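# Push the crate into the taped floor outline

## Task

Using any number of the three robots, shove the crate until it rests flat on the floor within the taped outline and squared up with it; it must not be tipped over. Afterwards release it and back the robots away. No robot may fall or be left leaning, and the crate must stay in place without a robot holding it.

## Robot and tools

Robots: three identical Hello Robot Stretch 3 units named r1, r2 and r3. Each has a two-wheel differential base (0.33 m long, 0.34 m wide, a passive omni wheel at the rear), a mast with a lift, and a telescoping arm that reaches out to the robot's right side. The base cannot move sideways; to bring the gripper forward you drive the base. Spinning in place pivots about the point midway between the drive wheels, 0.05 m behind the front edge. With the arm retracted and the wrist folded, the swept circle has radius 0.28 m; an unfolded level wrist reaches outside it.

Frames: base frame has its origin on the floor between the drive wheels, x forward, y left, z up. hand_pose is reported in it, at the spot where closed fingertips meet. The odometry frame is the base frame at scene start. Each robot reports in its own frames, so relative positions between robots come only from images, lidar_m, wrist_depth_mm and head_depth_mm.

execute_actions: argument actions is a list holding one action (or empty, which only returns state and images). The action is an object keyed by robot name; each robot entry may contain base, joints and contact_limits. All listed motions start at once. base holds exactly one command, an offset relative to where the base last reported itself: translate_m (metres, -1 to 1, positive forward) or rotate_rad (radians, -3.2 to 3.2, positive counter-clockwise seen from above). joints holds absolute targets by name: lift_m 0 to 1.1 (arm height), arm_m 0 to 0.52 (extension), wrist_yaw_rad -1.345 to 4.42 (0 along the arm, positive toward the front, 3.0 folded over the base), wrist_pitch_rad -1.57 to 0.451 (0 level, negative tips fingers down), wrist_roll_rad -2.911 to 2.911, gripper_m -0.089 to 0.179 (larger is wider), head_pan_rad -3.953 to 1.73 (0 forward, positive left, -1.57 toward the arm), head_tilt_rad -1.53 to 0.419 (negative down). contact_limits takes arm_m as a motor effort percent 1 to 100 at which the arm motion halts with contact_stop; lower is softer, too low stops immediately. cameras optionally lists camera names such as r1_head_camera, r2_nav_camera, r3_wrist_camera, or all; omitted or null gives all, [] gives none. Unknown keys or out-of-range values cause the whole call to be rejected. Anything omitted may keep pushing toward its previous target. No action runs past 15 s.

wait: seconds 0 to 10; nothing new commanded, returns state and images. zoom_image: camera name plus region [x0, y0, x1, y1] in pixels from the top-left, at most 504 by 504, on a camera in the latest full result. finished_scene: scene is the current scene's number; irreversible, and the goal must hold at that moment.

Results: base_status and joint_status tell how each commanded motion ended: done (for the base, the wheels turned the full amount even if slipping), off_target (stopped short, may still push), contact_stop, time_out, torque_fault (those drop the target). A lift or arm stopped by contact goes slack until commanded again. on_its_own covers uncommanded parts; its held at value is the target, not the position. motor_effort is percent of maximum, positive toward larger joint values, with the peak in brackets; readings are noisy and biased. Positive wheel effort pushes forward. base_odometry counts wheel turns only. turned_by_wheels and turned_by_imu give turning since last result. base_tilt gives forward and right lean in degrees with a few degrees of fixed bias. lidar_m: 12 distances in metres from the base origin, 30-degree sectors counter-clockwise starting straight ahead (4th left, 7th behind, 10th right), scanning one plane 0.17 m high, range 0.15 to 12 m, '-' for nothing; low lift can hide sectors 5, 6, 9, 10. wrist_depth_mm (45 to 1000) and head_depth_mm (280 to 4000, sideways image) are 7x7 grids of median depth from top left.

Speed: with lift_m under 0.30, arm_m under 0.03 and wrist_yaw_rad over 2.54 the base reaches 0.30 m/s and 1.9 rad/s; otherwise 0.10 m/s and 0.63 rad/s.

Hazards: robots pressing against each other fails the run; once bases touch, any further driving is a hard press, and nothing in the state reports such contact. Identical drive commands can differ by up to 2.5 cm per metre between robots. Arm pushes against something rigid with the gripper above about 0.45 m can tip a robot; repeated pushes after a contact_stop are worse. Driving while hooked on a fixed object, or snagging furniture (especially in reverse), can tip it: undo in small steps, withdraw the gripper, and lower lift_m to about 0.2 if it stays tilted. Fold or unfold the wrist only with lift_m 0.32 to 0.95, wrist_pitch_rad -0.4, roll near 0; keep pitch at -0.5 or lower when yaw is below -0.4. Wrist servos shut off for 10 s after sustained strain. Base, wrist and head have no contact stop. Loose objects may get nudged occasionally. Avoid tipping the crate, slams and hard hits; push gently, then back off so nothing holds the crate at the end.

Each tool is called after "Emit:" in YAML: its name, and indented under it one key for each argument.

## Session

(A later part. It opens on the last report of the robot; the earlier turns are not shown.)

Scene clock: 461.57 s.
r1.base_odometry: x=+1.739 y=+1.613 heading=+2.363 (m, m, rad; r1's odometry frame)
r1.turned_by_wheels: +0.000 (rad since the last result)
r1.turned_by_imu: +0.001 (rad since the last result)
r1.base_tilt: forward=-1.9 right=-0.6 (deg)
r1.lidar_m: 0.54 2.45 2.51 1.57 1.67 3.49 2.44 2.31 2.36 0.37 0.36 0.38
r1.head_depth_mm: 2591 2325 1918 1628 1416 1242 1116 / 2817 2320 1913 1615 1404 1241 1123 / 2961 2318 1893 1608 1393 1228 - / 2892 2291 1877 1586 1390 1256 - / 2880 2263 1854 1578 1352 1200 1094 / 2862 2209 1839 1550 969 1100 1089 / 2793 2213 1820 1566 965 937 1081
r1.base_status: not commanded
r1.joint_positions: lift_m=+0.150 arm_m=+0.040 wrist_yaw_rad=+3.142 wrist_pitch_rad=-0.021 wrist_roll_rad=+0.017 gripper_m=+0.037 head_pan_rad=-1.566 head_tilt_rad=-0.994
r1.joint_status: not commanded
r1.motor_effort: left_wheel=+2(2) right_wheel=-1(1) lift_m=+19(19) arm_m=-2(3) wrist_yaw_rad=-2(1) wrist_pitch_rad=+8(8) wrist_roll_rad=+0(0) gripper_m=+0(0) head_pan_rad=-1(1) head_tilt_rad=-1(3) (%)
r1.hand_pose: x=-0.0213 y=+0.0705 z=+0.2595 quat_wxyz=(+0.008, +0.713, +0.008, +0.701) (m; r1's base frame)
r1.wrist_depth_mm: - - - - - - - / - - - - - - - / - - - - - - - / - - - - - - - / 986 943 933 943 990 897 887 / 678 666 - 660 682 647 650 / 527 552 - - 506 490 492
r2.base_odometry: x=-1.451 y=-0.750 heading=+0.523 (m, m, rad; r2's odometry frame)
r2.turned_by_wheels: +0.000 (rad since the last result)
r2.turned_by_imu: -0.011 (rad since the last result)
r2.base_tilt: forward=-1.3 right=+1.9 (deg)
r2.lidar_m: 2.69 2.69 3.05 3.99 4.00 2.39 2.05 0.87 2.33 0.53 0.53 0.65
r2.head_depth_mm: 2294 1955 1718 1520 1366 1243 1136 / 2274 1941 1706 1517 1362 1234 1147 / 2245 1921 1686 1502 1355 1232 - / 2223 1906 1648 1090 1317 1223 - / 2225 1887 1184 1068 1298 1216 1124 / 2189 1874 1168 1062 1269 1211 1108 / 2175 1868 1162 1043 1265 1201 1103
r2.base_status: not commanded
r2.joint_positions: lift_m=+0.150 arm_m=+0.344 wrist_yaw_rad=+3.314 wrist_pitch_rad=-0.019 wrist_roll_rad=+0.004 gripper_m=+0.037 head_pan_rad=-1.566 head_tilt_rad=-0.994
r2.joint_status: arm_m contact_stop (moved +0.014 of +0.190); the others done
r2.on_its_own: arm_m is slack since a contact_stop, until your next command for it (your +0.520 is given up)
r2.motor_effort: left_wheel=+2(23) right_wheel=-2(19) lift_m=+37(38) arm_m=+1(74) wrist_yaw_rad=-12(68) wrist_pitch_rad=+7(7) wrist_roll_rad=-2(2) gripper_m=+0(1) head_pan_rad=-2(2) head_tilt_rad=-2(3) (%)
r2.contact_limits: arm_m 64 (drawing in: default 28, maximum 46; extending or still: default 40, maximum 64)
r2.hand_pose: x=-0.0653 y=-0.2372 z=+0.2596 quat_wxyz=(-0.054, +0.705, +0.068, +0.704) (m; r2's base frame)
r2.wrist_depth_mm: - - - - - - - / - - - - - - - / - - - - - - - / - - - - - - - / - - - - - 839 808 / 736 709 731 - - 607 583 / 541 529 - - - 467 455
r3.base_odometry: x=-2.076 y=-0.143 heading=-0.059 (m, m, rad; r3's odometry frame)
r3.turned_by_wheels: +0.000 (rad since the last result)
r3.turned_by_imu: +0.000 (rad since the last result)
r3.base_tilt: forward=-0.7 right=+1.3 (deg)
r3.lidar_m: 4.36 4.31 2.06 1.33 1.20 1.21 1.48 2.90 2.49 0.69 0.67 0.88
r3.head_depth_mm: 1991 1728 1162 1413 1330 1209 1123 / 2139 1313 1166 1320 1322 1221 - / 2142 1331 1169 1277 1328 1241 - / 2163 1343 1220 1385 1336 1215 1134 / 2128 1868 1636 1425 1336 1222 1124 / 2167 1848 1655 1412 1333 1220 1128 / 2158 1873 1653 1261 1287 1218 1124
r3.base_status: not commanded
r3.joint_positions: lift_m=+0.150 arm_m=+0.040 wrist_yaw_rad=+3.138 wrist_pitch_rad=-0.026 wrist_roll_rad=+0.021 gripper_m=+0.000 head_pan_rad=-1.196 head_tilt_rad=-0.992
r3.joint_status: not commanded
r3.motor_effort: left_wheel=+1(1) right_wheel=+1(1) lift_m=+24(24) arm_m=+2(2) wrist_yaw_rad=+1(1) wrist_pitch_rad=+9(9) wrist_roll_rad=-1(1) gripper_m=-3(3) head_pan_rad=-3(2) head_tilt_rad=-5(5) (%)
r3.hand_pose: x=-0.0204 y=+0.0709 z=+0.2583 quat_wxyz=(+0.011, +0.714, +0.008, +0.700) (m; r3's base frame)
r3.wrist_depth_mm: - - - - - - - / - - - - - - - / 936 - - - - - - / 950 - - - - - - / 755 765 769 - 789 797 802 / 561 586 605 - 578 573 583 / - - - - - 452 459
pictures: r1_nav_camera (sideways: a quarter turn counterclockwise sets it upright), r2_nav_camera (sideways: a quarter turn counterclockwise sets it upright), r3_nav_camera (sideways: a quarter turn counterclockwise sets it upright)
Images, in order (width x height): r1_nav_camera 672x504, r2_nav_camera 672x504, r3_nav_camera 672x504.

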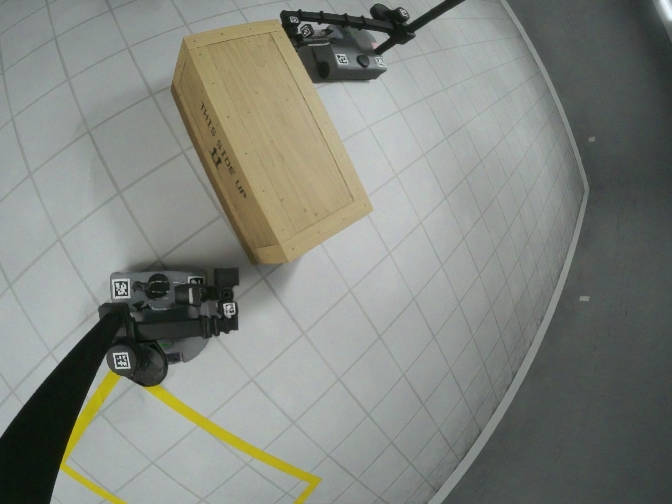

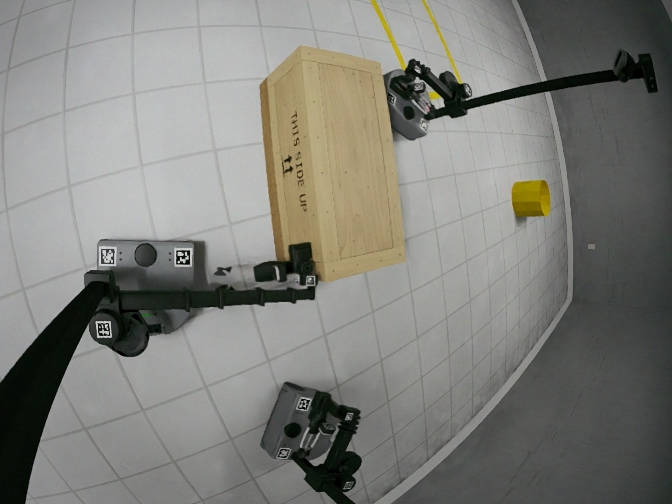

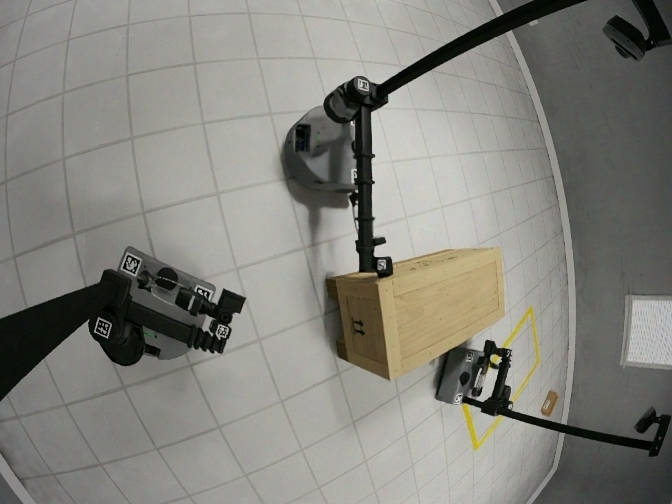

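Emit:
execute_actions:
  actions:
    - {"r1":{"joints":{"arm_m":0.0,"wrist_pitch_rad":-0.4,"lift_m":0.25,"wrist_yaw_rad":3.1,"head_pan_rad":0},"base":{"rotate_rad":-1.55}}}
  cameras: ["r1_nav_camera"]

Scene clock: 468.50 s.
r1.base_odometry: x=+1.739 y=+1.613 heading=+0.813 (m, m, rad; r1's odometry frame)
r1.turned_by_wheels: -1.550 (rad since the last result)
r1.turned_by_imu: -1.551 (rad since the last result)
r1.base_tilt: forward=-2.0 right=-0.4 (deg)
r1.lidar_m: 0.37 0.36 0.39 0.56 2.46 2.52 1.57 3.42 3.44 2.42 2.32 2.38
r1.head_depth_mm: 2588 2372 1914 1633 1402 1237 1113 / 2841 2325 1912 1621 1400 1233 1108 / 2900 2307 1897 1601 1398 1235 1115 / 2911 2295 1873 1599 1384 1226 1103 / 2858 2274 1865 1591 1356 1180 1102 / 2838 2264 1852 1541 966 1096 1096 / 2788 2210 1819 1568 965 933 1083
r1.base_status: done
r1.joint_positions: lift_m=+0.250 arm_m=+0.000 wrist_yaw_rad=+3.102 wrist_pitch_rad=-0.415 wrist_roll_rad=+0.017 gripper_m=+0.037 head_pan_rad=-0.007 head_tilt_rad=-0.994
r1.joint_status: all done
r1.motor_effort: left_wheel=+3(8) right_wheel=-2(8) lift_m=+24(25) arm_m=-2(1) wrist_yaw_rad=-2(5) wrist_pitch_rad=+6(10) wrist_roll_rad=+0(0) gripper_m=+0(0) head_pan_rad=+3(30) head_tilt_rad=-3(3) (%)
r1.hand_pose: x=-0.0122 y=+0.0794 z=+0.2632 quat_wxyz=(+0.161, +0.700, +0.131, +0.683) (m; r1's base frame)
r1.wrist_depth_mm: - - - 700 492 387 319 / - - - 754 526 403 337 / 900 866 855 765 559 424 342 / 667 690 688 682 603 451 359 / 560 559 - 560 568 467 369 / 476 509 - - 490 460 385 / - - - - 415 415 394
r2.base_odometry: x=-1.451 y=-0.750 heading=+0.523 (m, m, rad; r2's odometry frame)
r2.turned_by_wheels: +0.000 (rad since the last result)
r2.turned_by_imu: -0.001 (rad since the last result)
r2.base_tilt: forward=-1.3 right=+1.8 (deg)
r2.lidar_m: 2.69 2.68 3.05 3.98 3.99 2.39 2.05 0.87 2.34 0.53 0.53 0.65
r2.head_depth_mm: 2298 1961 1723 1511 1367 1238 1137 / 2270 1941 1694 1508 1356 1238 1143 / 2256 1926 1686 1490 1347 1228 - / 2238 1903 1646 1090 1325 1224 - / 2208 1912 1182 1067 1295 1218 1127 / 2201 1871 1170 1063 1270 1212 1109 / 2165 1872 1166 1043 1265 1202 1105
r2.base_status: not commanded
r2.joint_positions: lift_m=+0.150 arm_m=+0.344 wrist_yaw_rad=+3.314 wrist_pitch_rad=-0.019 wrist_roll_rad=+0.004 gripper_m=+0.037 head_pan_rad=-1.566 head_tilt_rad=-0.994
r2.joint_status: not commanded
r2.on_its_own: arm_m is slack since a contact_stop, until your next command for it (your +0.520 is given up)
r2.motor_effort: left_wheel=+2(3) right_wheel=-2(2) lift_m=+38(38) arm_m=+0(1) wrist_yaw_rad=-12(12) wrist_pitch_rad=+7(7) wrist_roll_rad=-2(2) gripper_m=+0(1) head_pan_rad=-2(2) head_tilt_rad=-3(3) (%)
r2.hand_pose: x=-0.0653 y=-0.2372 z=+0.2596 quat_wxyz=(-0.054, +0.705, +0.068, +0.704) (m; r2's base frame)
r2.wrist_depth_mm: - - - - - - - / - - - - - - - / - - - - - - - / - - - - - - - / - - - - - 850 805 / 728 705 739 - - 604 580 / 537 524 - - - 465 452
r3.base_odometry: x=-2.076 y=-0.143 heading=-0.059 (m, m, rad; r3's odometry frame)
r3.turned_by_wheels: +0.000 (rad since the last result)
r3.turned_by_imu: +0.000 (rad since the last result)
r3.base_tilt: forward=-0.7 right=+1.2 (deg)
r3.lidar_m: 4.35 4.33 2.06 1.33 1.20 1.21 1.48 2.90 2.49 0.69 0.67 0.88
r3.head_depth_mm: 2131 1839 1161 1421 1322 1208 1117 / 2116 1309 1163 1316 1323 1225 - / 2103 1319 1168 1272 1332 1242 - / 2144 1351 1229 1386 1332 1213 1133 / 2143 1874 1642 1432 1329 1222 1116 / 2141 1868 1652 1403 1334 1220 1121 / 2150 1865 1654 1255 1290 1223 1125
r3.base_status: not commanded
r3.joint_positions: lift_m=+0.150 arm_m=+0.040 wrist_yaw_rad=+3.138 wrist_pitch_rad=-0.026 wrist_roll_rad=+0.021 gripper_m=+0.000 head_pan_rad=-1.196 head_tilt_rad=-0.992
r3.joint_status: not commanded
r3.motor_effort: left_wheel=+1(1) right_wheel=+1(1) lift_m=+24(24) arm_m=+3(2) wrist_yaw_rad=+1(1) wrist_pitch_rad=+9(9) wrist_roll_rad=-1(2) gripper_m=-3(3) head_pan_rad=-3(3) head_tilt_rad=-5(6) (%)
r3.hand_pose: x=-0.0204 y=+0.0709 z=+0.2583 quat_wxyz=(+0.011, +0.714, +0.008, +0.700) (m; r3's base frame)
r3.wrist_depth_mm: - - - - - - - / - - - - - - - / 943 - - - - - - / 952 - - - - - - / 762 756 771 - 786 790 802 / 561 592 591 - 571 579 586 / - - - - - 455 458
pictures: r1_nav_camera (sideways: a quarter turn counterclockwise sets it upright)
Images, in order (width x height): r1_nav_camera 672x504.

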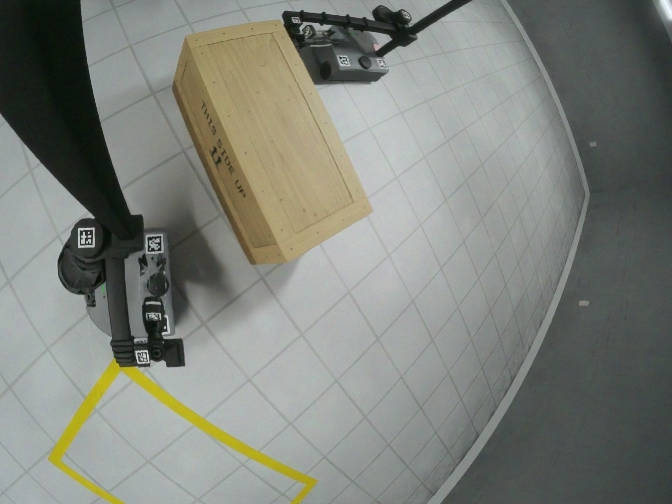

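Emit:
execute_actions:
  actions:
    - {"r1":{"base":{"translate_m":0.255}}}
  cameras: []

Emit:
execute_actions:
  actions:
    - {"r1":{"base":{"translate_m":0.03},"joints":{"arm_m":0.035}}}
  cameras: []

Emit:
execute_actions:
  actions:
    - {"r1":{"base":{"translate_m":0.25}},"r2":{"joints":{"arm_m":0.52},"contact_limits":{"arm_m":100}}}
  cameras: ["r1_nav_camera","r2_nav_camera","r3_nav_camera"]

Scene clock: 473.67 s.
r1.base_odometry: x=+1.914 y=+1.798 heading=+0.813 (m, m, rad; r1's odometry frame)
r1.turned_by_wheels: +0.000 (rad since the last result)
r1.turned_by_imu: +0.002 (rad since the last result)
r1.base_tilt: forward=-2.0 right=-0.4 (deg)
r1.lidar_m: 2.99 5.22 0.15 0.21 0.74 2.67 1.82 3.63 3.22 2.28 2.17 2.24
r1.head_depth_mm: 2445 2342 1927 1625 1410 1248 1109 / 2704 2313 1887 1611 1388 1237 1112 / 2888 2310 1876 1610 1398 1231 1118 / 2850 2289 1887 1598 1381 1229 1105 / 2864 2246 1846 1574 1379 1217 1065 / 2809 2255 1853 1574 1365 861 796 / 2779 2227 1818 1555 1359 854 770
r1.base_status: done
r1.joint_positions: lift_m=+0.250 arm_m=+0.000 wrist_yaw_rad=+3.101 wrist_pitch_rad=-0.416 wrist_roll_rad=+0.017 gripper_m=+0.037 head_pan_rad=-0.007 head_tilt_rad=-0.994
r1.joint_status: not commanded
r1.motor_effort: left_wheel=+1(9) right_wheel=-2(8) lift_m=+23(24) arm_m=-2(3) wrist_yaw_rad=-1(2) wrist_pitch_rad=+6(6) wrist_roll_rad=+0(0) gripper_m=+0(0) head_pan_rad=+3(3) head_tilt_rad=-3(3) (%)
r1.hand_pose: x=-0.0121 y=+0.0793 z=+0.2631 quat_wxyz=(+0.161, +0.700, +0.131, +0.683) (m; r1's base frame)
r1.wrist_depth_mm: - - 432 294 211 162 133 / - - 477 320 221 170 138 / 854 869 530 355 240 178 144 / 682 678 589 387 254 187 149 / 549 549 - 449 262 197 156 / 469 502 - - 258 208 176 / - - - - 320 217 396
r2.base_odometry: x=-1.451 y=-0.750 heading=+0.523 (m, m, rad; r2's odometry frame)
r2.turned_by_wheels: +0.000 (rad since the last result)
r2.turned_by_imu: -0.001 (rad since the last result)
r2.base_tilt: forward=-1.1 right=+1.9 (deg)
r2.lidar_m: 2.69 2.68 3.05 3.98 3.97 2.39 2.06 0.87 2.34 0.53 0.53 0.65
r2.head_depth_mm: 2285 1960 1707 1524 1362 1240 1133 / 2270 1946 1693 1512 1362 1238 1143 / 2231 1928 1683 1494 1358 1229 - / 2230 1910 1643 1088 1328 1216 - / 2209 1900 1180 1070 1303 1218 1125 / 2176 1888 1171 1064 1275 1210 1111 / 2164 1861 1162 1043 1265 1203 1103
r2.base_status: not commanded
r2.joint_positions: lift_m=+0.150 arm_m=+0.344 wrist_yaw_rad=+3.314 wrist_pitch_rad=-0.019 wrist_roll_rad=+0.004 gripper_m=+0.037 head_pan_rad=-1.566 head_tilt_rad=-0.994
r2.joint_status: not commanded
r2.on_its_own: arm_m is slack since a contact_stop, until your next command for it (your +0.520 is given up)
r2.motor_effort: left_wheel=+2(2) right_wheel=-2(2) lift_m=+38(38) arm_m=+1(1) wrist_yaw_rad=-12(12) wrist_pitch_rad=+7(7) wrist_roll_rad=-2(2) gripper_m=+1(1) head_pan_rad=-3(2) head_tilt_rad=-2(3) (%)
r2.hand_pose: x=-0.0653 y=-0.2372 z=+0.2596 quat_wxyz=(-0.054, +0.705, +0.068, +0.704) (m; r2's base frame)
r2.wrist_depth_mm: - - - - - - - / - - - - - - - / - - - - - - - / - - - - - - - / - - - - - 828 804 / 727 702 738 - - 602 585 / 540 526 - - - 466 456
r3.base_odometry: x=-2.076 y=-0.143 heading=-0.059 (m, m, rad; r3's odometry frame)
r3.turned_by_wheels: +0.000 (rad since the last result)
r3.turned_by_imu: +0.000 (rad since the last result)
r3.base_tilt: forward=-0.7 right=+1.2 (deg)
r3.lidar_m: 4.36 4.33 2.06 1.33 1.21 1.21 1.48 2.89 2.49 0.69 0.67 0.88
r3.head_depth_mm: 1438 1636 1162 1416 1321 1211 1118 / 2139 1319 1166 1310 1331 1230 - / 2129 1322 1163 1276 1325 1249 - / 2151 1351 1234 1376 1332 1222 1126 / 2167 1867 1648 1426 1334 1213 1118 / 2152 1862 1648 1411 1335 1219 1124 / 2159 1888 1650 1260 1287 1222 1128
r3.base_status: not commanded
r3.joint_positions: lift_m=+0.150 arm_m=+0.040 wrist_yaw_rad=+3.138 wrist_pitch_rad=-0.026 wrist_roll_rad=+0.021 gripper_m=+0.000 head_pan_rad=-1.196 head_tilt_rad=-0.992
r3.joint_status: not commanded
r3.motor_effort: left_wheel=+1(1) right_wheel=+1(1) lift_m=+24(24) arm_m=+2(2) wrist_yaw_rad=+1(1) wrist_pitch_rad=+9(9) wrist_roll_rad=-1(1) gripper_m=-3(3) head_pan_rad=-2(3) head_tilt_rad=-4(5) (%)
r3.hand_pose: x=-0.0204 y=+0.0709 z=+0.2583 quat_wxyz=(+0.011, +0.714, +0.008, +0.700) (m; r3's base frame)
r3.wrist_depth_mm: - - - - - - - / - - - - - - - / 943 - - - - - - / 964 - - - - - - / 760 755 772 - 779 787 805 / 551 587 599 - 569 578 583 / - - - - - 455 457
pictures: none
No camera images: the call's "cameras" was empty. Leave "cameras" out to get every camera's image.

Scene clock: 476.37 s.
r1.base_odometry: x=+1.934 y=+1.820 heading=+0.814 (m, m, rad; r1's odometry frame)
r1.turned_by_wheels: +0.001 (rad since the last result)
r1.turned_by_imu: +0.047 (rad since the last result)
r1.base_tilt: forward=-2.0 right=-0.4 (deg)
r1.lidar_m: 3.10 5.13 0.15 0.19 2.63 2.71 1.84 3.63 3.06 2.24 2.17 2.25
r1.head_depth_mm: 2535 2332 1914 1625 1413 1247 1110 / 2757 2341 1919 1614 1400 1240 1113 / 2930 2301 1905 1598 1389 1231 1109 / 2936 2258 1877 1607 1383 1232 1105 / 2881 2246 1861 1580 1381 1221 1063 / 2814 2231 1847 1585 1370 860 780 / 2804 2213 1842 1566 1361 852 767
r1.base_status: done
r1.joint_positions: lift_m=+0.250 arm_m=+0.035 wrist_yaw_rad=+3.100 wrist_pitch_rad=-0.417 wrist_roll_rad=+0.017 gripper_m=+0.037 head_pan_rad=-0.004 head_tilt_rad=-0.994
r1.joint_status: all done
r1.on_its_own: left_wheel is at rest, and its effort (+20) is outside its rest range (-18 to +18)
r1.motor_effort: left_wheel=+20(69) right_wheel=-1(20) lift_m=+22(24) arm_m=+3(5) wrist_yaw_rad=+0(0) wrist_pitch_rad=+7(7) wrist_roll_rad=+0(0) gripper_m=+1(1) head_pan_rad=+2(3) head_tilt_rad=-3(3) (%)
r1.hand_pose: x=-0.0119 y=+0.0446 z=+0.2628 quat_wxyz=(+0.162, +0.700, +0.131, +0.683) (m; r1's base frame)
r1.wrist_depth_mm: - - 448 304 210 161 131 / - - 515 331 223 167 141 / 879 855 555 362 237 175 156 / 667 670 637 404 252 183 192 / 561 554 - 479 255 198 257 / 485 - - - 251 225 355 / - - - - 311 286 415
r2.base_odometry: x=-1.451 y=-0.750 heading=+0.523 (m, m, rad; r2's odometry frame)
r2.turned_by_wheels: +0.000 (rad since the last result)
r2.turned_by_imu: -0.001 (rad since the last result)
r2.base_tilt: forward=-1.1 right=+1.8 (deg)
r2.lidar_m: 2.69 2.68 3.04 3.99 3.99 2.39 2.06 0.87 2.34 0.53 0.53 0.64
r2.head_depth_mm: 2290 1958 1707 1513 1368 1242 1138 / 2264 1942 1696 1514 1362 1234 1150 / 2255 1922 1688 1511 1353 1234 - / 2232 1924 1644 1089 1328 1223 - / 2197 1894 1178 1069 1299 1217 1129 / 2173 1880 1170 1061 1276 1208 1109 / 2182 1882 1167 1040 1265 1205 1103
r2.base_status: not commanded
r2.joint_positions: lift_m=+0.150 arm_m=+0.344 wrist_yaw_rad=+3.314 wrist_pitch_rad=-0.019 wrist_roll_rad=+0.004 gripper_m=+0.037 head_pan_rad=-1.566 head_tilt_rad=-0.994
r2.joint_status: not commanded
r2.on_its_own: arm_m is slack since a contact_stop, until your next command for it (your +0.520 is given up); wrist_yaw_rad is at rest, and its effort (-13) is outside its rest range (-12 to +12)
r2.motor_effort: left_wheel=+2(2) right_wheel=-2(2) lift_m=+38(38) arm_m=+0(1) wrist_yaw_rad=-13(12) wrist_pitch_rad=+7(7) wrist_roll_rad=-2(2) gripper_m=+0(0) head_pan_rad=-1(2) head_tilt_rad=-2(3) (%)
r2.hand_pose: x=-0.0653 y=-0.2372 z=+0.2596 quat_wxyz=(-0.054, +0.705, +0.068, +0.704) (m; r2's base frame)
r2.wrist_depth_mm: - - - - - - - / - - - - - - - / - - - - - - - / - - - - - - - / - - - - - 842 798 / 731 706 732 - - 601 583 / 541 528 - - - 467 453
r3.base_odometry: x=-2.076 y=-0.143 heading=-0.059 (m, m, rad; r3's odometry frame)
r3.turned_by_wheels: +0.000 (rad since the last result)
r3.turned_by_imu: +0.000 (rad since the last result)
r3.base_tilt: forward=-0.8 right=+1.2 (deg)
r3.lidar_m: 4.38 4.32 2.06 1.33 1.20 1.21 1.48 2.89 2.49 0.69 0.67 0.88
r3.head_depth_mm: 1387 1650 1168 1423 1331 1207 1118 / 2080 1317 1165 1322 1328 1230 - / 2124 1316 1167 1271 1321 1242 - / 2154 1350 1229 1374 1333 1214 1129 / 2126 1863 1647 1433 1332 1216 1114 / 2157 1860 1666 1402 1337 1218 1122 / 2138 1885 1661 1258 1277 1218 1125
r3.base_status: not commanded
r3.joint_positions: lift_m=+0.150 arm_m=+0.040 wrist_yaw_rad=+3.138 wrist_pitch_rad=-0.026 wrist_roll_rad=+0.021 gripper_m=+0.000 head_pan_rad=-1.196 head_tilt_rad=-0.992
r3.joint_status: not commanded
r3.motor_effort: left_wheel=+1(1) right_wheel=+1(1) lift_m=+23(24) arm_m=+2(2) wrist_yaw_rad=+1(1) wrist_pitch_rad=+9(9) wrist_roll_rad=-1(1) gripper_m=-3(3) head_pan_rad=-3(2) head_tilt_rad=-5(6) (%)
r3.hand_pose: x=-0.0204 y=+0.0709 z=+0.2583 quat_wxyz=(+0.011, +0.714, +0.008, +0.700) (m; r3's base frame)
r3.wrist_depth_mm: - - - - - - - / - - - - - - - / 945 - - - - - - / 954 - - - - - - / 762 768 770 - 790 791 809 / 556 591 591 - 574 580 581 / - - - - - 452 454
pictures: none
No camera images: the call's "cameras" was empty. Leave "cameras" out to get every camera's image.

Scene clock: 480.13 s.
r1.base_odometry: x=+2.106 y=+2.001 heading=+0.814 (m, m, rad; r1's odometry frame)
r1.turned_by_wheels: +0.001 (rad since the last result)
r1.turned_by_imu: +0.499 (rad since the last result)
r1.base_tilt: forward=-2.0 right=-0.5 (deg)
r1.lidar_m: 0.17 - 0.15 0.21 2.70 1.92 3.73 3.11 2.24 2.14 2.22 3.00
r1.head_depth_mm: 2995 2378 1943 1623 1411 1249 1114 / 2952 2337 1900 1618 1398 1240 1115 / 2957 2315 1888 1600 1393 1227 1105 / 2913 2276 1874 1599 1392 1216 1108 / 2817 2243 1856 1588 1374 862 778 / 2822 2230 1849 1563 1357 859 782 / 2821 2221 1833 1550 1356 856 776
r1.base_status: translate_m off_target (by the wheels' count: +0.2497 of +0.2500)
r1.joint_positions: lift_m=+0.250 arm_m=+0.035 wrist_yaw_rad=+3.099 wrist_pitch_rad=-0.417 wrist_roll_rad=+0.017 gripper_m=+0.037 head_pan_rad=-0.004 head_tilt_rad=-0.994
r1.joint_status: not commanded
r1.on_its_own: left_wheel is at rest, and its effort (+39) is outside its rest range (-18 to +18); right_wheel is at rest, and its effort (+38) is outside its rest range (-18 to +18)
r1.motor_effort: left_wheel=+39(60) right_wheel=+38(49) lift_m=+22(23) arm_m=+3(3) wrist_yaw_rad=+1(1) wrist_pitch_rad=+7(7) wrist_roll_rad=+0(0) gripper_m=+0(0) head_pan_rad=+1(2) head_tilt_rad=-3(2) (%)
r1.hand_pose: x=-0.0118 y=+0.0445 z=+0.2628 quat_wxyz=(+0.162, +0.700, +0.131, +0.683) (m; r1's base frame)
r1.wrist_depth_mm: - - - 692 181 111 91 / - - - 753 184 106 89 / 864 897 871 791 193 107 99 / 675 681 689 624 196 111 110 / 557 561 - 577 176 123 124 / 487 - - - 163 137 144 / - - - - 205 158 170
r2.base_odometry: x=-1.451 y=-0.750 heading=+0.523 (m, m, rad; r2's odometry frame)
r2.turned_by_wheels: +0.000 (rad since the last result)
r2.turned_by_imu: -0.025 (rad since the last result)
r2.base_tilt: forward=-1.2 right=+1.9 (deg)
r2.lidar_m: 2.70 2.69 3.02 3.98 3.98 2.43 2.05 0.87 2.31 0.56 0.56 0.64
r2.head_depth_mm: 2300 1958 1707 1512 1366 1241 1137 / 2261 1940 1696 1514 1361 1237 1146 / 2238 1924 1682 1530 1357 1235 - / 2240 1914 1667 1103 1317 1219 - / 2203 1892 1183 1092 1308 1216 1127 / 2177 1893 1173 1075 1291 1210 1110 / 2172 1873 1166 1055 1270 1202 1101
r2.base_status: not commanded
r2.joint_positions: lift_m=+0.150 arm_m=+0.385 wrist_yaw_rad=+3.315 wrist_pitch_rad=-0.019 wrist_roll_rad=+0.003 gripper_m=+0.037 head_pan_rad=-1.566 head_tilt_rad=-0.994
r2.joint_status: arm_m contact_stop (moved +0.041 of +0.176)
r2.on_its_own: arm_m is slack since a contact_stop, until your next command for it (your +0.520 is given up); wrist_yaw_rad is at rest, and its effort (-13) is outside its rest range (-12 to +12)
r2.motor_effort: left_wheel=+5(14) right_wheel=-4(10) lift_m=+38(38) arm_m=+1(69) wrist_yaw_rad=-13(95) wrist_pitch_rad=+7(8) wrist_roll_rad=-1(2) gripper_m=+0(0) head_pan_rad=-1(1) head_tilt_rad=-3(3) (%)
r2.contact_limits: arm_m 64 (drawing in: default 28, maximum 46; extending or still: default 40, maximum 64)
r2.hand_pose: x=-0.0655 y=-0.2785 z=+0.2595 quat_wxyz=(-0.054, +0.705, +0.068, +0.704) (m; r2's base frame)
r2.wrist_depth_mm: - - - - - - - / - - - - - - - / - - - - - - - / - - - - - - - / - - - - - 860 795 / 726 706 679 - - 605 586 / 544 525 - - - 462 455
r3.base_odometry: x=-2.076 y=-0.143 heading=-0.059 (m, m, rad; r3's odometry frame)
r3.turned_by_wheels: +0.000 (rad since the last result)
r3.turned_by_imu: +0.000 (rad since the last result)
r3.base_tilt: forward=-0.7 right=+1.3 (deg)
r3.lidar_m: 4.36 4.31 2.06 1.33 1.20 1.21 1.49 2.89 2.48 0.67 0.66 0.88
r3.head_depth_mm: 1405 1713 1162 1398 1329 1209 1119 / 1737 1315 1165 1306 1326 1224 - / 2130 1316 1165 1271 1326 1244 - / 2144 1370 1455 1402 1332 1214 1130 / 2154 1854 1635 1430 1333 1220 1124 / 2161 1880 1643 1415 1340 1219 1118 / 2175 1878 1651 1257 1290 1226 1121
r3.base_status: not commanded
r3.joint_positions: lift_m=+0.150 arm_m=+0.040 wrist_yaw_rad=+3.138 wrist_pitch_rad=-0.026 wrist_roll_rad=+0.021 gripper_m=+0.000 head_pan_rad=-1.196 head_tilt_rad=-0.992
r3.joint_status: not commanded
r3.motor_effort: left_wheel=+1(1) right_wheel=+2(1) lift_m=+24(24) arm_m=+2(2) wrist_yaw_rad=+1(1) wrist_pitch_rad=+9(9) wrist_roll_rad=-1(1) gripper_m=-3(3) head_pan_rad=-3(2) head_tilt_rad=-5(6) (%)
r3.hand_pose: x=-0.0204 y=+0.0709 z=+0.2583 quat_wxyz=(+0.011, +0.714, +0.008, +0.700) (m; r3's base frame)
r3.wrist_depth_mm: - - - - - - - / - - - - - - - / 932 - - - - - - / 939 - - - - - - / 764 763 765 - 795 798 795 / 559 593 591 - 570 577 586 / - - - - - 454 457
pictures: r1_nav_camera (sideways: a quarter turn counterclockwise sets it upright), r2_nav_camera (sideways: a quarter turn counterclockwise sets it upright), r3_nav_camera (sideways: a quarter turn counterclockwise sets it upright)
Images, in order (width x height): r1_nav_camera 672x504, r2_nav_camera 672x504, r3_nav_camera 672x504.

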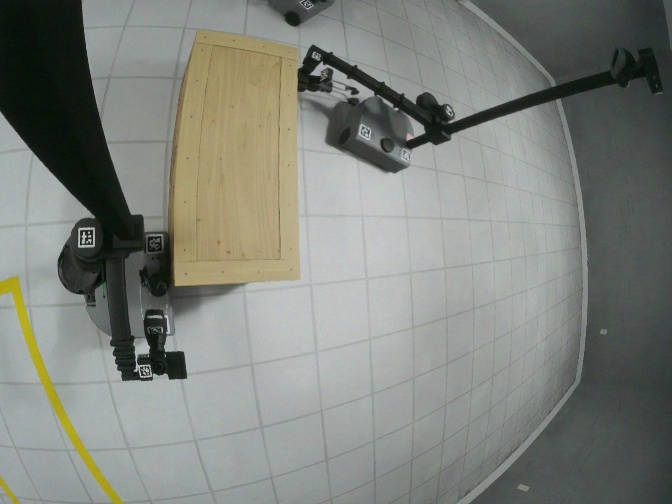

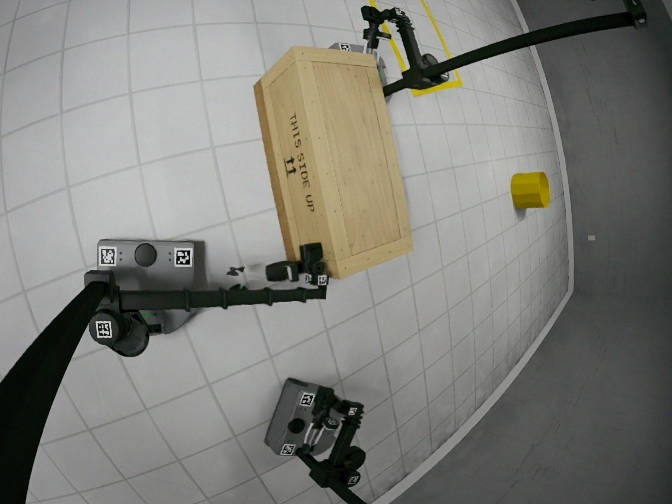

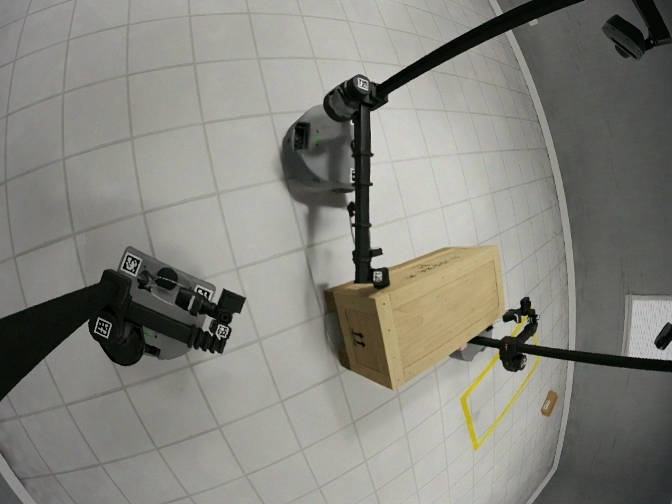

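r1 is now flush with the corner at centre—ideal. Again.

Emit:
execute_actions:
  actions:
    - {"r1":{"base":{"translate_m":0.2}},"r2":{"joints":{"arm_m":0.52},"contact_limits":{"arm_m":100}}}
  cameras: ["r1_nav_camera","r2_nav_camera","r3_nav_camera"]

Scene clock: 485.63 s.
r1.base_odometry: x=+2.242 y=+2.147 heading=+0.815 (m, m, rad; r1's odometry frame)
r1.turned_by_wheels: +0.001 (rad since the last result)
r1.turned_by_imu: +0.237 (rad since the last result)
r1.base_tilt: forward=-2.0 right=-0.4 (deg)
r1.lidar_m: - - 0.15 0.21 2.97 1.99 3.81 2.54 2.15 2.14 2.42 4.03
r1.head_depth_mm: 3017 2354 1919 1626 1406 1244 1116 / 2984 2338 1901 1615 1405 1241 1106 / 2905 2306 1878 1607 1381 1231 1106 / 2898 2279 1867 1594 1381 1209 1093 / 2879 2244 1863 1580 1387 864 779 / 2852 2231 1578 1540 1376 860 780 / 2516 2085 1486 1474 1367 855 782
r1.base_status: translate_m off_target (by the wheels' count: +0.1997 of +0.2000)
r1.joint_positions: lift_m=+0.250 arm_m=+0.035 wrist_yaw_rad=+3.100 wrist_pitch_rad=-0.418 wrist_roll_rad=+0.017 gripper_m=+0.037 head_pan_rad=-0.004 head_tilt_rad=-0.994
r1.joint_status: not commanded
r1.on_its_own: left_wheel is at rest, and its effort (+39) is outside its rest range (-18 to +18); right_wheel is at rest, and its effort (+36) is outside its rest range (-18 to +18)
r1.motor_effort: left_wheel=+39(61) right_wheel=+36(68) lift_m=+22(22) arm_m=+2(4) wrist_yaw_rad=+1(0) wrist_pitch_rad=+7(7) wrist_roll_rad=+0(0) gripper_m=+0(0) head_pan_rad=+1(2) head_tilt_rad=-3(2) (%)
r1.hand_pose: x=-0.0118 y=+0.0444 z=+0.2626 quat_wxyz=(+0.163, +0.700, +0.131, +0.683) (m; r1's base frame)
r1.wrist_depth_mm: - - - 700 182 111 90 / - - - 726 184 106 75 / 859 911 886 766 193 107 79 / 679 683 681 633 196 108 85 / 567 561 - 575 180 109 95 / 485 - - - 162 113 109 / - - - - 206 125 128
r2.base_odometry: x=-1.451 y=-0.750 heading=+0.523 (m, m, rad; r2's odometry frame)
r2.turned_by_wheels: -0.001 (rad since the last result)
r2.turned_by_imu: -0.045 (rad since the last result)
r2.base_tilt: forward=-1.2 right=+1.8 (deg)
r2.lidar_m: 2.72 2.70 2.97 4.01 3.98 2.48 2.05 0.86 2.25 0.64 0.61 0.63
r2.head_depth_mm: 2284 1959 1721 1520 1374 1241 1138 / 2273 1942 1691 1510 1367 1237 1140 / 2261 1923 1678 1504 1343 1227 - / 2226 1913 1676 1418 1340 1222 - / 2202 1898 1181 1233 1332 1219 1129 / 2183 1893 1176 1103 1314 1208 1108 / 2184 1876 1165 1074 1271 1200 1107
r2.base_status: not commanded
r2.joint_positions: lift_m=+0.150 arm_m=+0.519 wrist_yaw_rad=+3.598 wrist_pitch_rad=-0.021 wrist_roll_rad=+0.005 gripper_m=+0.037 head_pan_rad=-1.566 head_tilt_rad=-0.994
r2.joint_status: all done
r2.on_its_own: wrist_yaw_rad is held at +3.578, not at your +3.300, by its stall guard, which is not easing now; wrist_yaw_rad is at rest, and its effort (-17) is outside its rest range (-12 to +12)
r2.motor_effort: left_wheel=-7(12) right_wheel=+8(14) lift_m=+37(37) arm_m=+12(67) wrist_yaw_rad=-17(97) wrist_pitch_rad=+8(13) wrist_roll_rad=-2(26) gripper_m=+0(1) head_pan_rad=-3(2) head_tilt_rad=-2(2) (%)
r2.contact_limits: arm_m 64 (drawing in: default 28, maximum 46; extending or still: default 40, maximum 64)
r2.hand_pose: x=-0.1340 y=-0.4340 z=+0.2589 quat_wxyz=(-0.152, +0.688, +0.168, +0.689) (m; r2's base frame)
r2.wrist_depth_mm: - - - - - - - / - - - - - - - / - - - - - - - / - - - - - - - / - - - 923 - - 809 / 726 704 684 646 - - 573 / 536 524 506 496 458 - 448
r3.base_odometry: x=-2.076 y=-0.143 heading=-0.059 (m, m, rad; r3's odometry frame)
r3.turned_by_wheels: +0.000 (rad since the last result)
r3.turned_by_imu: +0.000 (rad since the last result)
r3.base_tilt: forward=-0.7 right=+1.3 (deg)
r3.lidar_m: 4.39 4.32 2.06 1.33 1.20 1.21 1.48 2.88 2.49 0.67 0.80 0.87
r3.head_depth_mm: 2057 1710 1165 1392 1320 1203 1120 / 1514 1319 1170 1225 1326 1230 - / 1555 1328 1226 1159 1334 1248 - / 2174 1363 1557 1432 1331 1216 1127 / 2153 1797 1642 1439 1334 1216 1117 / 2156 1876 1656 1406 1335 1222 1120 / 2161 1867 1654 1276 1293 1224 1130
r3.base_status: not commanded
r3.joint_positions: lift_m=+0.150 arm_m=+0.040 wrist_yaw_rad=+3.138 wrist_pitch_rad=-0.026 wrist_roll_rad=+0.021 gripper_m=+0.000 head_pan_rad=-1.196 head_tilt_rad=-0.992
r3.joint_status: not commanded
r3.motor_effort: left_wheel=+1(1) right_wheel=+2(1) lift_m=+24(24) arm_m=+2(3) wrist_yaw_rad=+1(1) wrist_pitch_rad=+9(9) wrist_roll_rad=-1(1) gripper_m=-3(3) head_pan_rad=-3(3) head_tilt_rad=-4(5) (%)
r3.hand_pose: x=-0.0204 y=+0.0709 z=+0.2583 quat_wxyz=(+0.011, +0.714, +0.008, +0.700) (m; r3's base frame)
r3.wrist_depth_mm: - - - - - - - / - - - - - - - / 942 - - - - - - / 966 - - - - - - / 765 765 773 - 802 791 807 / 556 591 597 - 577 582 583 / - - - - - 454 455
pictures: r1_nav_camera (sideways: a quarter turn counterclockwise sets it upright), r2_nav_camera (sideways: a quarter turn counterclockwise sets it upright), r3_nav_camera (sideways: a quarter turn counterclockwise sets it upright)
Images, in order (width x height): r1_nav_camera 672x504, r2_nav_camera 672x504, r3_nav_camera 672x504.

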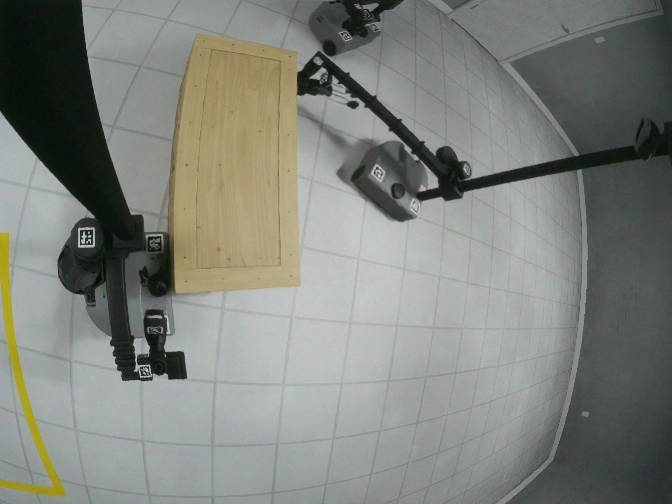

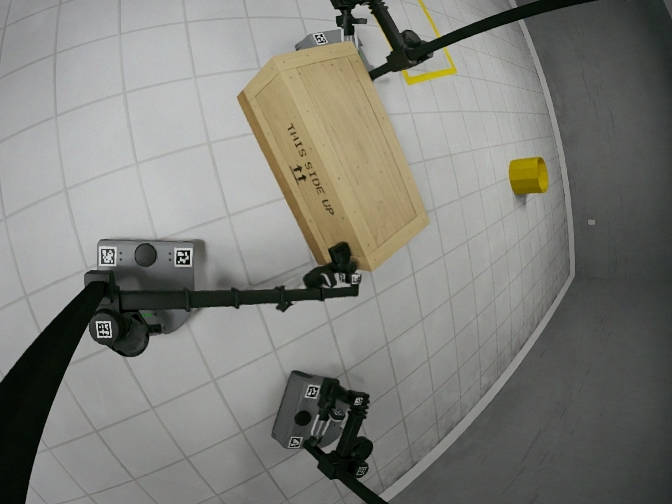

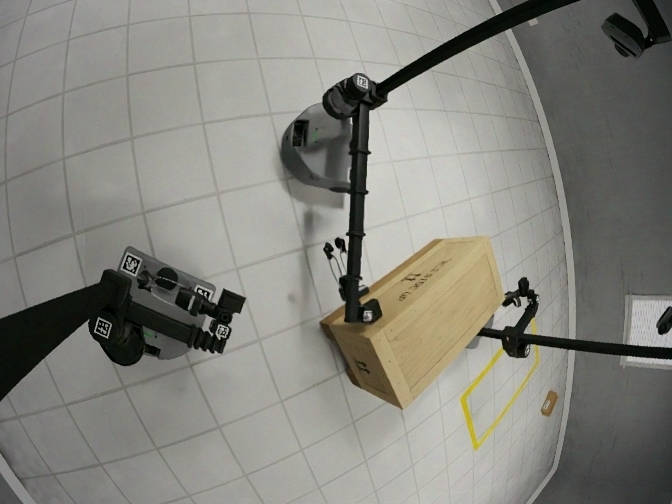

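Emit:
execute_actions:
  actions:
    - {"r2":{"joints":{"arm_m":0.04,"wrist_yaw_rad":3.14}},"r3":{"base":{"rotate_rad":-1.15},"joints":{"arm_m":0.0,"wrist_pitch_rad":-0.4,"lift_m":0.25,"head_pan_rad":-0.8}}}
  cameras: ["r3_nav_camera"]

Scene clock: 498.70 s.
r1.base_odometry: x=+2.242 y=+2.147 heading=+0.815 (m, m, rad; r1's odometry frame)
r1.turned_by_wheels: +0.000 (rad since the last result)
r1.turned_by_imu: +0.002 (rad since the last result)
r1.base_tilt: forward=-1.9 right=-0.4 (deg)
r1.lidar_m: - - 0.15 0.21 2.97 1.99 3.81 2.55 2.15 2.14 2.41 4.02
r1.head_depth_mm: 3003 2335 1897 1621 1414 1238 1115 / 2979 2339 1912 1619 1408 1241 1109 / 2962 2300 1900 1608 1389 1232 1097 / 2861 2275 1874 1583 1385 1204 1096 / 2924 2242 1862 1583 1380 863 779 / 2843 2237 1576 1535 1368 861 782 / 2529 2096 1382 1470 1363 853 779
r1.base_status: not commanded
r1.joint_positions: lift_m=+0.250 arm_m=+0.035 wrist_yaw_rad=+3.100 wrist_pitch_rad=-0.418 wrist_roll_rad=+0.017 gripper_m=+0.037 head_pan_rad=-0.004 head_tilt_rad=-0.994
r1.joint_status: not commanded
r1.on_its_own: left_wheel is at rest, and its effort (+39) is outside its rest range (-18 to +18); right_wheel is at rest, and its effort (+36) is outside its rest range (-18 to +18)
r1.motor_effort: left_wheel=+39(38) right_wheel=+36(36) lift_m=+21(21) arm_m=+2(2) wrist_yaw_rad=+1(1) wrist_pitch_rad=+7(7) wrist_roll_rad=+0(0) gripper_m=+0(1) head_pan_rad=+1(2) head_tilt_rad=-3(3) (%)
r1.hand_pose: x=-0.0118 y=+0.0444 z=+0.2626 quat_wxyz=(+0.163, +0.700, +0.131, +0.683) (m; r1's base frame)
r1.wrist_depth_mm: - - - 686 181 111 90 / - - - 724 184 106 74 / 859 841 874 787 193 107 78 / 684 662 674 633 198 108 85 / 559 563 - 579 179 110 95 / 486 - - - 162 112 109 / - - - - 205 125 128
r2.base_odometry: x=-1.451 y=-0.750 heading=+0.523 (m, m, rad; r2's odometry frame)
r2.turned_by_wheels: +0.000 (rad since the last result)
r2.turned_by_imu: -0.001 (rad since the last result)
r2.base_tilt: forward=-1.1 right=+1.8 (deg)
r2.lidar_m: 2.71 2.70 2.98 4.01 3.96 2.48 2.06 0.86 2.25 0.64 0.61 0.62
r2.head_depth_mm: 2301 1969 1710 1522 1372 1244 1135 / 2259 1935 1693 1515 1359 1234 1145 / 2262 1923 1686 1499 1350 1249 - / 2226 1909 1676 1432 1346 1242 - / 2193 1898 1177 1233 1341 1232 1125 / 2184 1866 1171 1104 1309 1209 1108 / 2176 1862 1169 1074 1274 1203 1106
r2.base_status: not commanded
r2.joint_positions: lift_m=+0.150 arm_m=+0.040 wrist_yaw_rad=+3.142 wrist_pitch_rad=-0.021 wrist_roll_rad=+0.005 gripper_m=+0.037 head_pan_rad=-1.566 head_tilt_rad=-0.994
r2.joint_status: all done
r2.motor_effort: left_wheel=+0(7) right_wheel=+0(8) lift_m=+38(37) arm_m=-5(19) wrist_yaw_rad=-1(52) wrist_pitch_rad=+8(9) wrist_roll_rad=-2(2) gripper_m=+0(0) head_pan_rad=-1(1) head_tilt_rad=-2(2) (%)
r2.hand_pose: x=-0.0214 y=+0.0704 z=+0.2589 quat_wxyz=(+0.008, +0.709, +0.008, +0.706) (m; r2's base frame)
r2.wrist_depth_mm: - - - - - - - / - - - - - - - / - - - - - - - / - - - - - - - / - - - 922 930 841 792 / 724 694 704 644 563 599 580 / 543 558 - - 476 461 449
r3.base_odometry: x=-2.076 y=-0.143 heading=-1.209 (m, m, rad; r3's odometry frame)
r3.turned_by_wheels: -1.150 (rad since the last result)
r3.turned_by_imu: -1.129 (rad since the last result)
r3.base_tilt: forward=-0.7 right=+1.2 (deg)
r3.lidar_m: 0.71 0.87 0.94 4.34 2.43 1.40 1.21 1.21 1.39 2.40 2.49 0.66
r3.head_depth_mm: 2099 1844 1629 1463 1321 1212 1129 / 2118 1849 1641 1460 1322 1220 - / 2133 1850 1643 1466 1328 1209 - / 2152 1848 1641 1478 1330 1220 1134 / 2145 1854 1455 1448 1333 1218 1121 / 2141 1865 1195 1234 1331 1222 1124 / 2153 1866 1171 1183 1343 1223 1123
r3.base_status: done
r3.joint_positions: lift_m=+0.250 arm_m=+0.001 wrist_yaw_rad=+3.138 wrist_pitch_rad=-0.414 wrist_roll_rad=+0.021 gripper_m=+0.000 head_pan_rad=-0.807 head_tilt_rad=-0.992
r3.joint_status: all done
r3.motor_effort: left_wheel=+2(9) right_wheel=-1(9) lift_m=+36(37) arm_m=-2(1) wrist_yaw_rad=+1(1) wrist_pitch_rad=+5(9) wrist_roll_rad=-2(1) gripper_m=-3(3) head_pan_rad=+4(36) head_tilt_rad=-7(5) (%)
r3.hand_pose: x=-0.0205 y=+0.0789 z=+0.2632 quat_wxyz=(+0.148, +0.699, +0.143, +0.685) (m; r3's base frame)
r3.wrist_depth_mm: - - - - - - - / - - - - - - 934 / 800 794 799 788 798 796 604 / 633 629 628 626 628 627 600 / 520 518 539 - 515 514 519 / 457 - - - 441 441 441 / - - - - - 382 386
pictures: r3_nav_camera (sideways: a quarter turn counterclockwise sets it upright)
Images, in order (width x height): r3_nav_camera 672x504.

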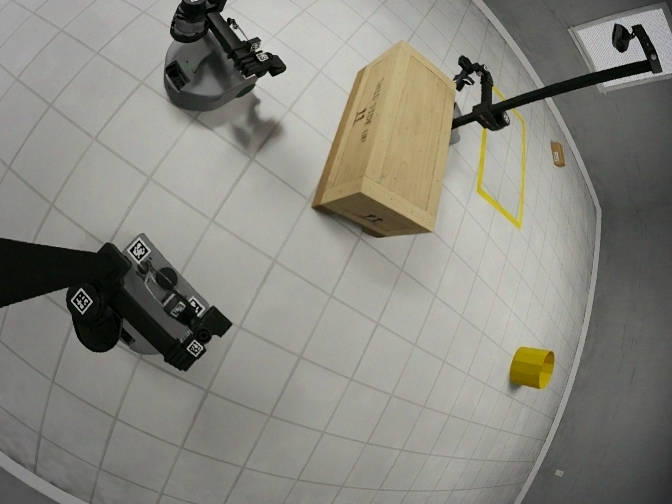

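Emit:
execute_actions:
  actions:
    - {"r2":{"base":{"translate_m":0.2}},"r3":{"base":{"translate_m":0.5}}}
  cameras: []

Emit:
execute_actions:
  actions:
    - {"r3":{"base":{"rotate_rad":0.48},"joints":{"head_pan_rad":-1.57}}}
  cameras: ["r3_nav_camera"]

Scene clock: 504.20 s.
r1.base_odometry: x=+2.242 y=+2.147 heading=+0.815 (m, m, rad; r1's odometry frame)
r1.turned_by_wheels: +0.000 (rad since the last result)
r1.turned_by_imu: +0.001 (rad since the last result)
r1.base_tilt: forward=-2.0 right=-0.4 (deg)
r1.lidar_m: - - 0.15 0.21 2.98 2.00 3.80 2.54 2.15 2.14 2.42 4.00
r1.head_depth_mm: 3047 2365 1923 1621 1415 1245 1113 / 3009 2341 1905 1619 1399 1231 1109 / 2899 2297 1891 1603 1390 1235 1107 / 2931 2274 1879 1606 1388 1208 1098 / 2885 2281 1773 1514 1368 865 778 / 2530 2098 1322 1366 1368 863 781 / 2828 2230 1799 1472 1365 854 777
r1.base_status: not commanded
r1.joint_positions: lift_m=+0.250 arm_m=+0.035 wrist_yaw_rad=+3.100 wrist_pitch_rad=-0.418 wrist_roll_rad=+0.017 gripper_m=+0.037 head_pan_rad=-0.004 head_tilt_rad=-0.994
r1.joint_status: not commanded
r1.on_its_own: left_wheel is at rest, and its effort (+39) is outside its rest range (-18 to +18); right_wheel is at rest, and its effort (+36) is outside its rest range (-18 to +18)
r1.motor_effort: left_wheel=+39(38) right_wheel=+36(36) lift_m=+21(21) arm_m=+2(2) wrist_yaw_rad=+1(1) wrist_pitch_rad=+7(7) wrist_roll_rad=+0(0) gripper_m=+0(1) head_pan_rad=+2(1) head_tilt_rad=-3(3) (%)
r1.hand_pose: x=-0.0118 y=+0.0444 z=+0.2626 quat_wxyz=(+0.163, +0.700, +0.131, +0.683) (m; r1's base frame)
r1.wrist_depth_mm: - - - 671 181 112 90 / - - - 740 185 106 74 / 845 873 880 775 193 107 78 / 679 671 664 627 197 109 85 / 562 552 - 579 179 109 95 / 484 - - - 162 112 109 / - - - - 206 125 128
r2.base_odometry: x=-1.277 y=-0.650 heading=+0.523 (m, m, rad; r2's odometry frame)
r2.turned_by_wheels: +0.000 (rad since the last result)
r2.turned_by_imu: -0.001 (rad since the last result)
r2.base_tilt: forward=-1.2 right=+1.9 (deg)
r2.lidar_m: 2.53 2.51 2.77 4.08 4.04 2.70 2.24 0.60 0.63 0.53 0.50 0.52
r2.head_depth_mm: 2298 1960 1716 1264 1182 1240 1138 / 2264 1945 1698 1508 1319 1231 1146 / 2243 1936 1196 1294 1351 1239 - / 2230 1921 1193 1124 1341 1240 - / 2209 1895 1183 1087 1302 1233 1127 / 2162 1883 1177 1046 1226 1212 1108 / 2171 1870 1165 1042 1081 1201 1103
r2.base_status: done
r2.joint_positions: lift_m=+0.150 arm_m=+0.040 wrist_yaw_rad=+3.142 wrist_pitch_rad=-0.021 wrist_roll_rad=+0.005 gripper_m=+0.037 head_pan_rad=-1.566 head_tilt_rad=-0.994
r2.joint_status: not commanded
r2.motor_effort: left_wheel=+0(8) right_wheel=+0(3) lift_m=+38(37) arm_m=-5(4) wrist_yaw_rad=-2(2) wrist_pitch_rad=+8(8) wrist_roll_rad=-2(2) gripper_m=-1(0) head_pan_rad=-2(2) head_tilt_rad=-2(2) (%)
r2.hand_pose: x=-0.0213 y=+0.0704 z=+0.2589 quat_wxyz=(+0.008, +0.709, +0.008, +0.706) (m; r2's base frame)
r2.wrist_depth_mm: - - - - - - - / - - - - - - - / - - - - - - - / - - - - - - - / - - - 926 945 835 795 / 727 702 695 645 565 601 573 / 540 550 - - 478 462 449
r3.base_odometry: x=-1.899 y=-0.610 heading=-1.209 (m, m, rad; r3's odometry frame)
r3.turned_by_wheels: +0.000 (rad since the last result)
r3.turned_by_imu: +0.002 (rad since the last result)
r3.base_tilt: forward=-0.8 right=+1.3 (deg)
r3.lidar_m: 0.38 3.05 0.64 4.46 3.39 1.95 1.69 1.69 1.96 2.32 0.25 0.26
r3.head_depth_mm: 2133 1849 1621 1454 1317 1209 1129 / 2122 1849 1632 1444 1328 1213 - / 2136 1838 1640 1045 960 1204 - / 2128 1872 1627 1053 950 1175 1131 / 2133 1859 1645 1052 954 1191 1124 / 2154 1871 1595 1051 976 1219 1120 / 2175 1140 1225 1053 994 1226 1122
r3.base_status: done
r3.joint_positions: lift_m=+0.250 arm_m=+0.001 wrist_yaw_rad=+3.139 wrist_pitch_rad=-0.415 wrist_roll_rad=+0.021 gripper_m=+0.000 head_pan_rad=-0.807 head_tilt_rad=-0.992
r3.joint_status: not commanded
r3.motor_effort: left_wheel=+2(10) right_wheel=-1(6) lift_m=+36(36) arm_m=-2(2) wrist_yaw_rad=+1(1) wrist_pitch_rad=+5(5) wrist_roll_rad=-1(1) gripper_m=-3(3) head_pan_rad=+4(4) head_tilt_rad=-6(5) (%)
r3.hand_pose: x=-0.0206 y=+0.0788 z=+0.2631 quat_wxyz=(+0.148, +0.699, +0.143, +0.685) (m; r3's base frame)
r3.wrist_depth_mm: - - - - - - 580 / - - - - - 632 - / 783 791 799 792 752 491 462 / 625 624 626 635 607 493 452 / 525 520 538 - 520 509 488 / 456 - - - 444 440 445 / - - - - - 386 386
pictures: none
No camera images: the call's "cameras" was empty. Leave "cameras" out to get every camera's image.

Scene clock: 505.80 s.
r1.base_odometry: x=+2.242 y=+2.147 heading=+0.815 (m, m, rad; r1's odometry frame)
r1.turned_by_wheels: +0.000 (rad since the last result)
r1.turned_by_imu: +0.000 (rad since the last result)
r1.base_tilt: forward=-2.0 right=-0.4 (deg)
r1.lidar_m: - - 0.15 0.21 2.98 1.99 3.81 2.55 2.14 2.14 2.42 4.01
r1.head_depth_mm: 3055 2362 1921 1619 1415 1243 1116 / 2979 2304 1895 1610 1404 1241 1108 / 2931 2305 1884 1608 1393 1232 1101 / 2863 2289 1888 1603 1388 1208 1098 / 2885 2260 1767 1516 1380 865 779 / 2548 2110 1336 1382 1368 862 781 / 2805 2229 1798 1476 1364 855 779
r1.base_status: not commanded
r1.joint_positions: lift_m=+0.250 arm_m=+0.035 wrist_yaw_rad=+3.100 wrist_pitch_rad=-0.418 wrist_roll_rad=+0.017 gripper_m=+0.037 head_pan_rad=-0.004 head_tilt_rad=-0.994
r1.joint_status: not commanded
r1.on_its_own: left_wheel is at rest, and its effort (+38) is outside its rest range (-18 to +18); right_wheel is at rest, and its effort (+36) is outside its rest range (-18 to +18)
r1.motor_effort: left_wheel=+38(38) right_wheel=+36(36) lift_m=+21(21) arm_m=+2(2) wrist_yaw_rad=+0(1) wrist_pitch_rad=+7(7) wrist_roll_rad=+0(0) gripper_m=+0(0) head_pan_rad=+1(2) head_tilt_rad=-3(3) (%)
r1.hand_pose: x=-0.0118 y=+0.0444 z=+0.2626 quat_wxyz=(+0.163, +0.700, +0.131, +0.683) (m; r1's base frame)
r1.wrist_depth_mm: - - - 683 180 112 90 / - - - 730 185 106 74 / 873 837 868 782 193 107 78 / 675 671 680 623 197 108 85 / 554 565 - 596 179 110 95 / 478 - - - 162 112 109 / - - - - 205 125 129
r2.base_odometry: x=-1.277 y=-0.650 heading=+0.523 (m, m, rad; r2's odometry frame)
r2.turned_by_wheels: +0.000 (rad since the last result)
r2.turned_by_imu: +0.000 (rad since the last result)
r2.base_tilt: forward=-1.3 right=+1.9 (deg)
r2.lidar_m: 2.53 2.51 2.77 4.06 4.06 2.70 2.24 0.67 0.63 0.53 0.50 0.52
r2.head_depth_mm: 2296 1957 1714 1121 1212 1243 1136 / 2261 1941 1702 1299 1326 1233 1147 / 2253 1912 1194 1294 1352 1242 - / 2232 1910 1193 1134 1344 1240 - / 2185 1898 1184 1086 1302 1233 1122 / 2201 1882 1176 1047 1225 1207 1109 / 2173 1859 1167 1041 1086 1201 1103
r2.base_status: not commanded
r2.joint_positions: lift_m=+0.150 arm_m=+0.040 wrist_yaw_rad=+3.142 wrist_pitch_rad=-0.021 wrist_roll_rad=+0.005 gripper_m=+0.037 head_pan_rad=-1.566 head_tilt_rad=-0.994
r2.joint_status: not commanded
r2.motor_effort: left_wheel=+0(0) right_wheel=+0(1) lift_m=+38(38) arm_m=-4(4) wrist_yaw_rad=-1(1) wrist_pitch_rad=+8(8) wrist_roll_rad=-2(2) gripper_m=+0(0) head_pan_rad=-2(2) head_tilt_rad=-2(2) (%)
r2.hand_pose: x=-0.0213 y=+0.0704 z=+0.2589 quat_wxyz=(+0.008, +0.709, +0.008, +0.706) (m; r2's base frame)
r2.wrist_depth_mm: - - - - - - - / - - - - - - - / - - - - - - - / - - - - - - - / - - - 924 927 840 787 / 736 693 703 648 560 596 574 / 536 557 - - 471 466 452
r3.base_odometry: x=-1.899 y=-0.610 heading=-0.729 (m, m, rad; r3's odometry frame)
r3.turned_by_wheels: +0.480 (rad since the last result)
r3.turned_by_imu: +0.471 (rad since the last result)
r3.base_tilt: forward=-0.7 right=+1.2 (deg)
r3.lidar_m: 3.07 0.64 4.48 3.70 1.99 1.69 1.68 1.90 3.13 0.25 0.26 0.36
r3.head_depth_mm: 2111 1845 1616 1464 1317 1204 1127 / 2117 1838 1641 1469 1329 1230 - / 2147 1858 1639 1464 1332 1230 - / 2130 1851 1647 1064 963 1093 1131 / 2147 1858 1633 1049 952 1166 1122 / 2142 1877 1650 1056 952 1176 1128 / 2168 1878 1654 1059 958 1181 1123
r3.base_status: done
r3.joint_positions: lift_m=+0.250 arm_m=+0.001 wrist_yaw_rad=+3.139 wrist_pitch_rad=-0.415 wrist_roll_rad=+0.021 gripper_m=+0.000 head_pan_rad=-1.563 head_tilt_rad=-0.992
r3.joint_status: all done
r3.motor_effort: left_wheel=-2(7) right_wheel=+4(13) lift_m=+36(36) arm_m=-2(2) wrist_yaw_rad=+0(1) wrist_pitch_rad=+5(5) wrist_roll_rad=-1(1) gripper_m=-3(3) head_pan_rad=-5(54) head_tilt_rad=-6(5) (%)
r3.hand_pose: x=-0.0206 y=+0.0788 z=+0.2631 quat_wxyz=(+0.148, +0.699, +0.143, +0.685) (m; r3's base frame)
r3.wrist_depth_mm: - - - - - - - / - - - - - - - / 790 797 791 796 786 788 787 / 627 628 630 626 624 626 493 / 522 521 536 - 517 517 464 / 457 - - - 441 440 443 / - - - - - 385 387
pictures: r3_nav_camera (sideways: a quarter turn counterclockwise sets it upright)
Images, in order (width x height): r3_nav_camera 672x504.

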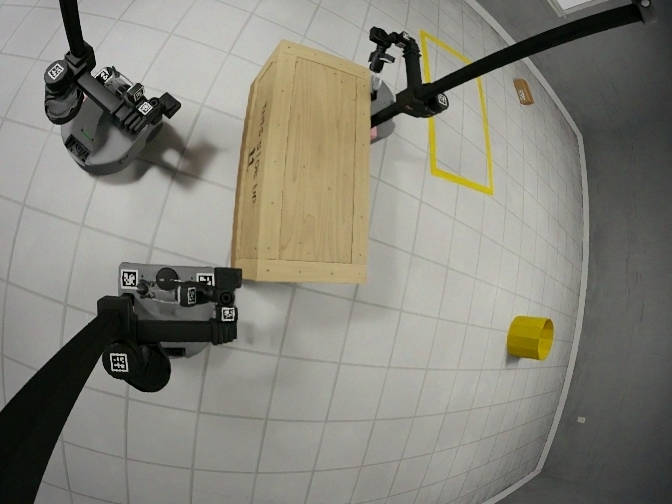

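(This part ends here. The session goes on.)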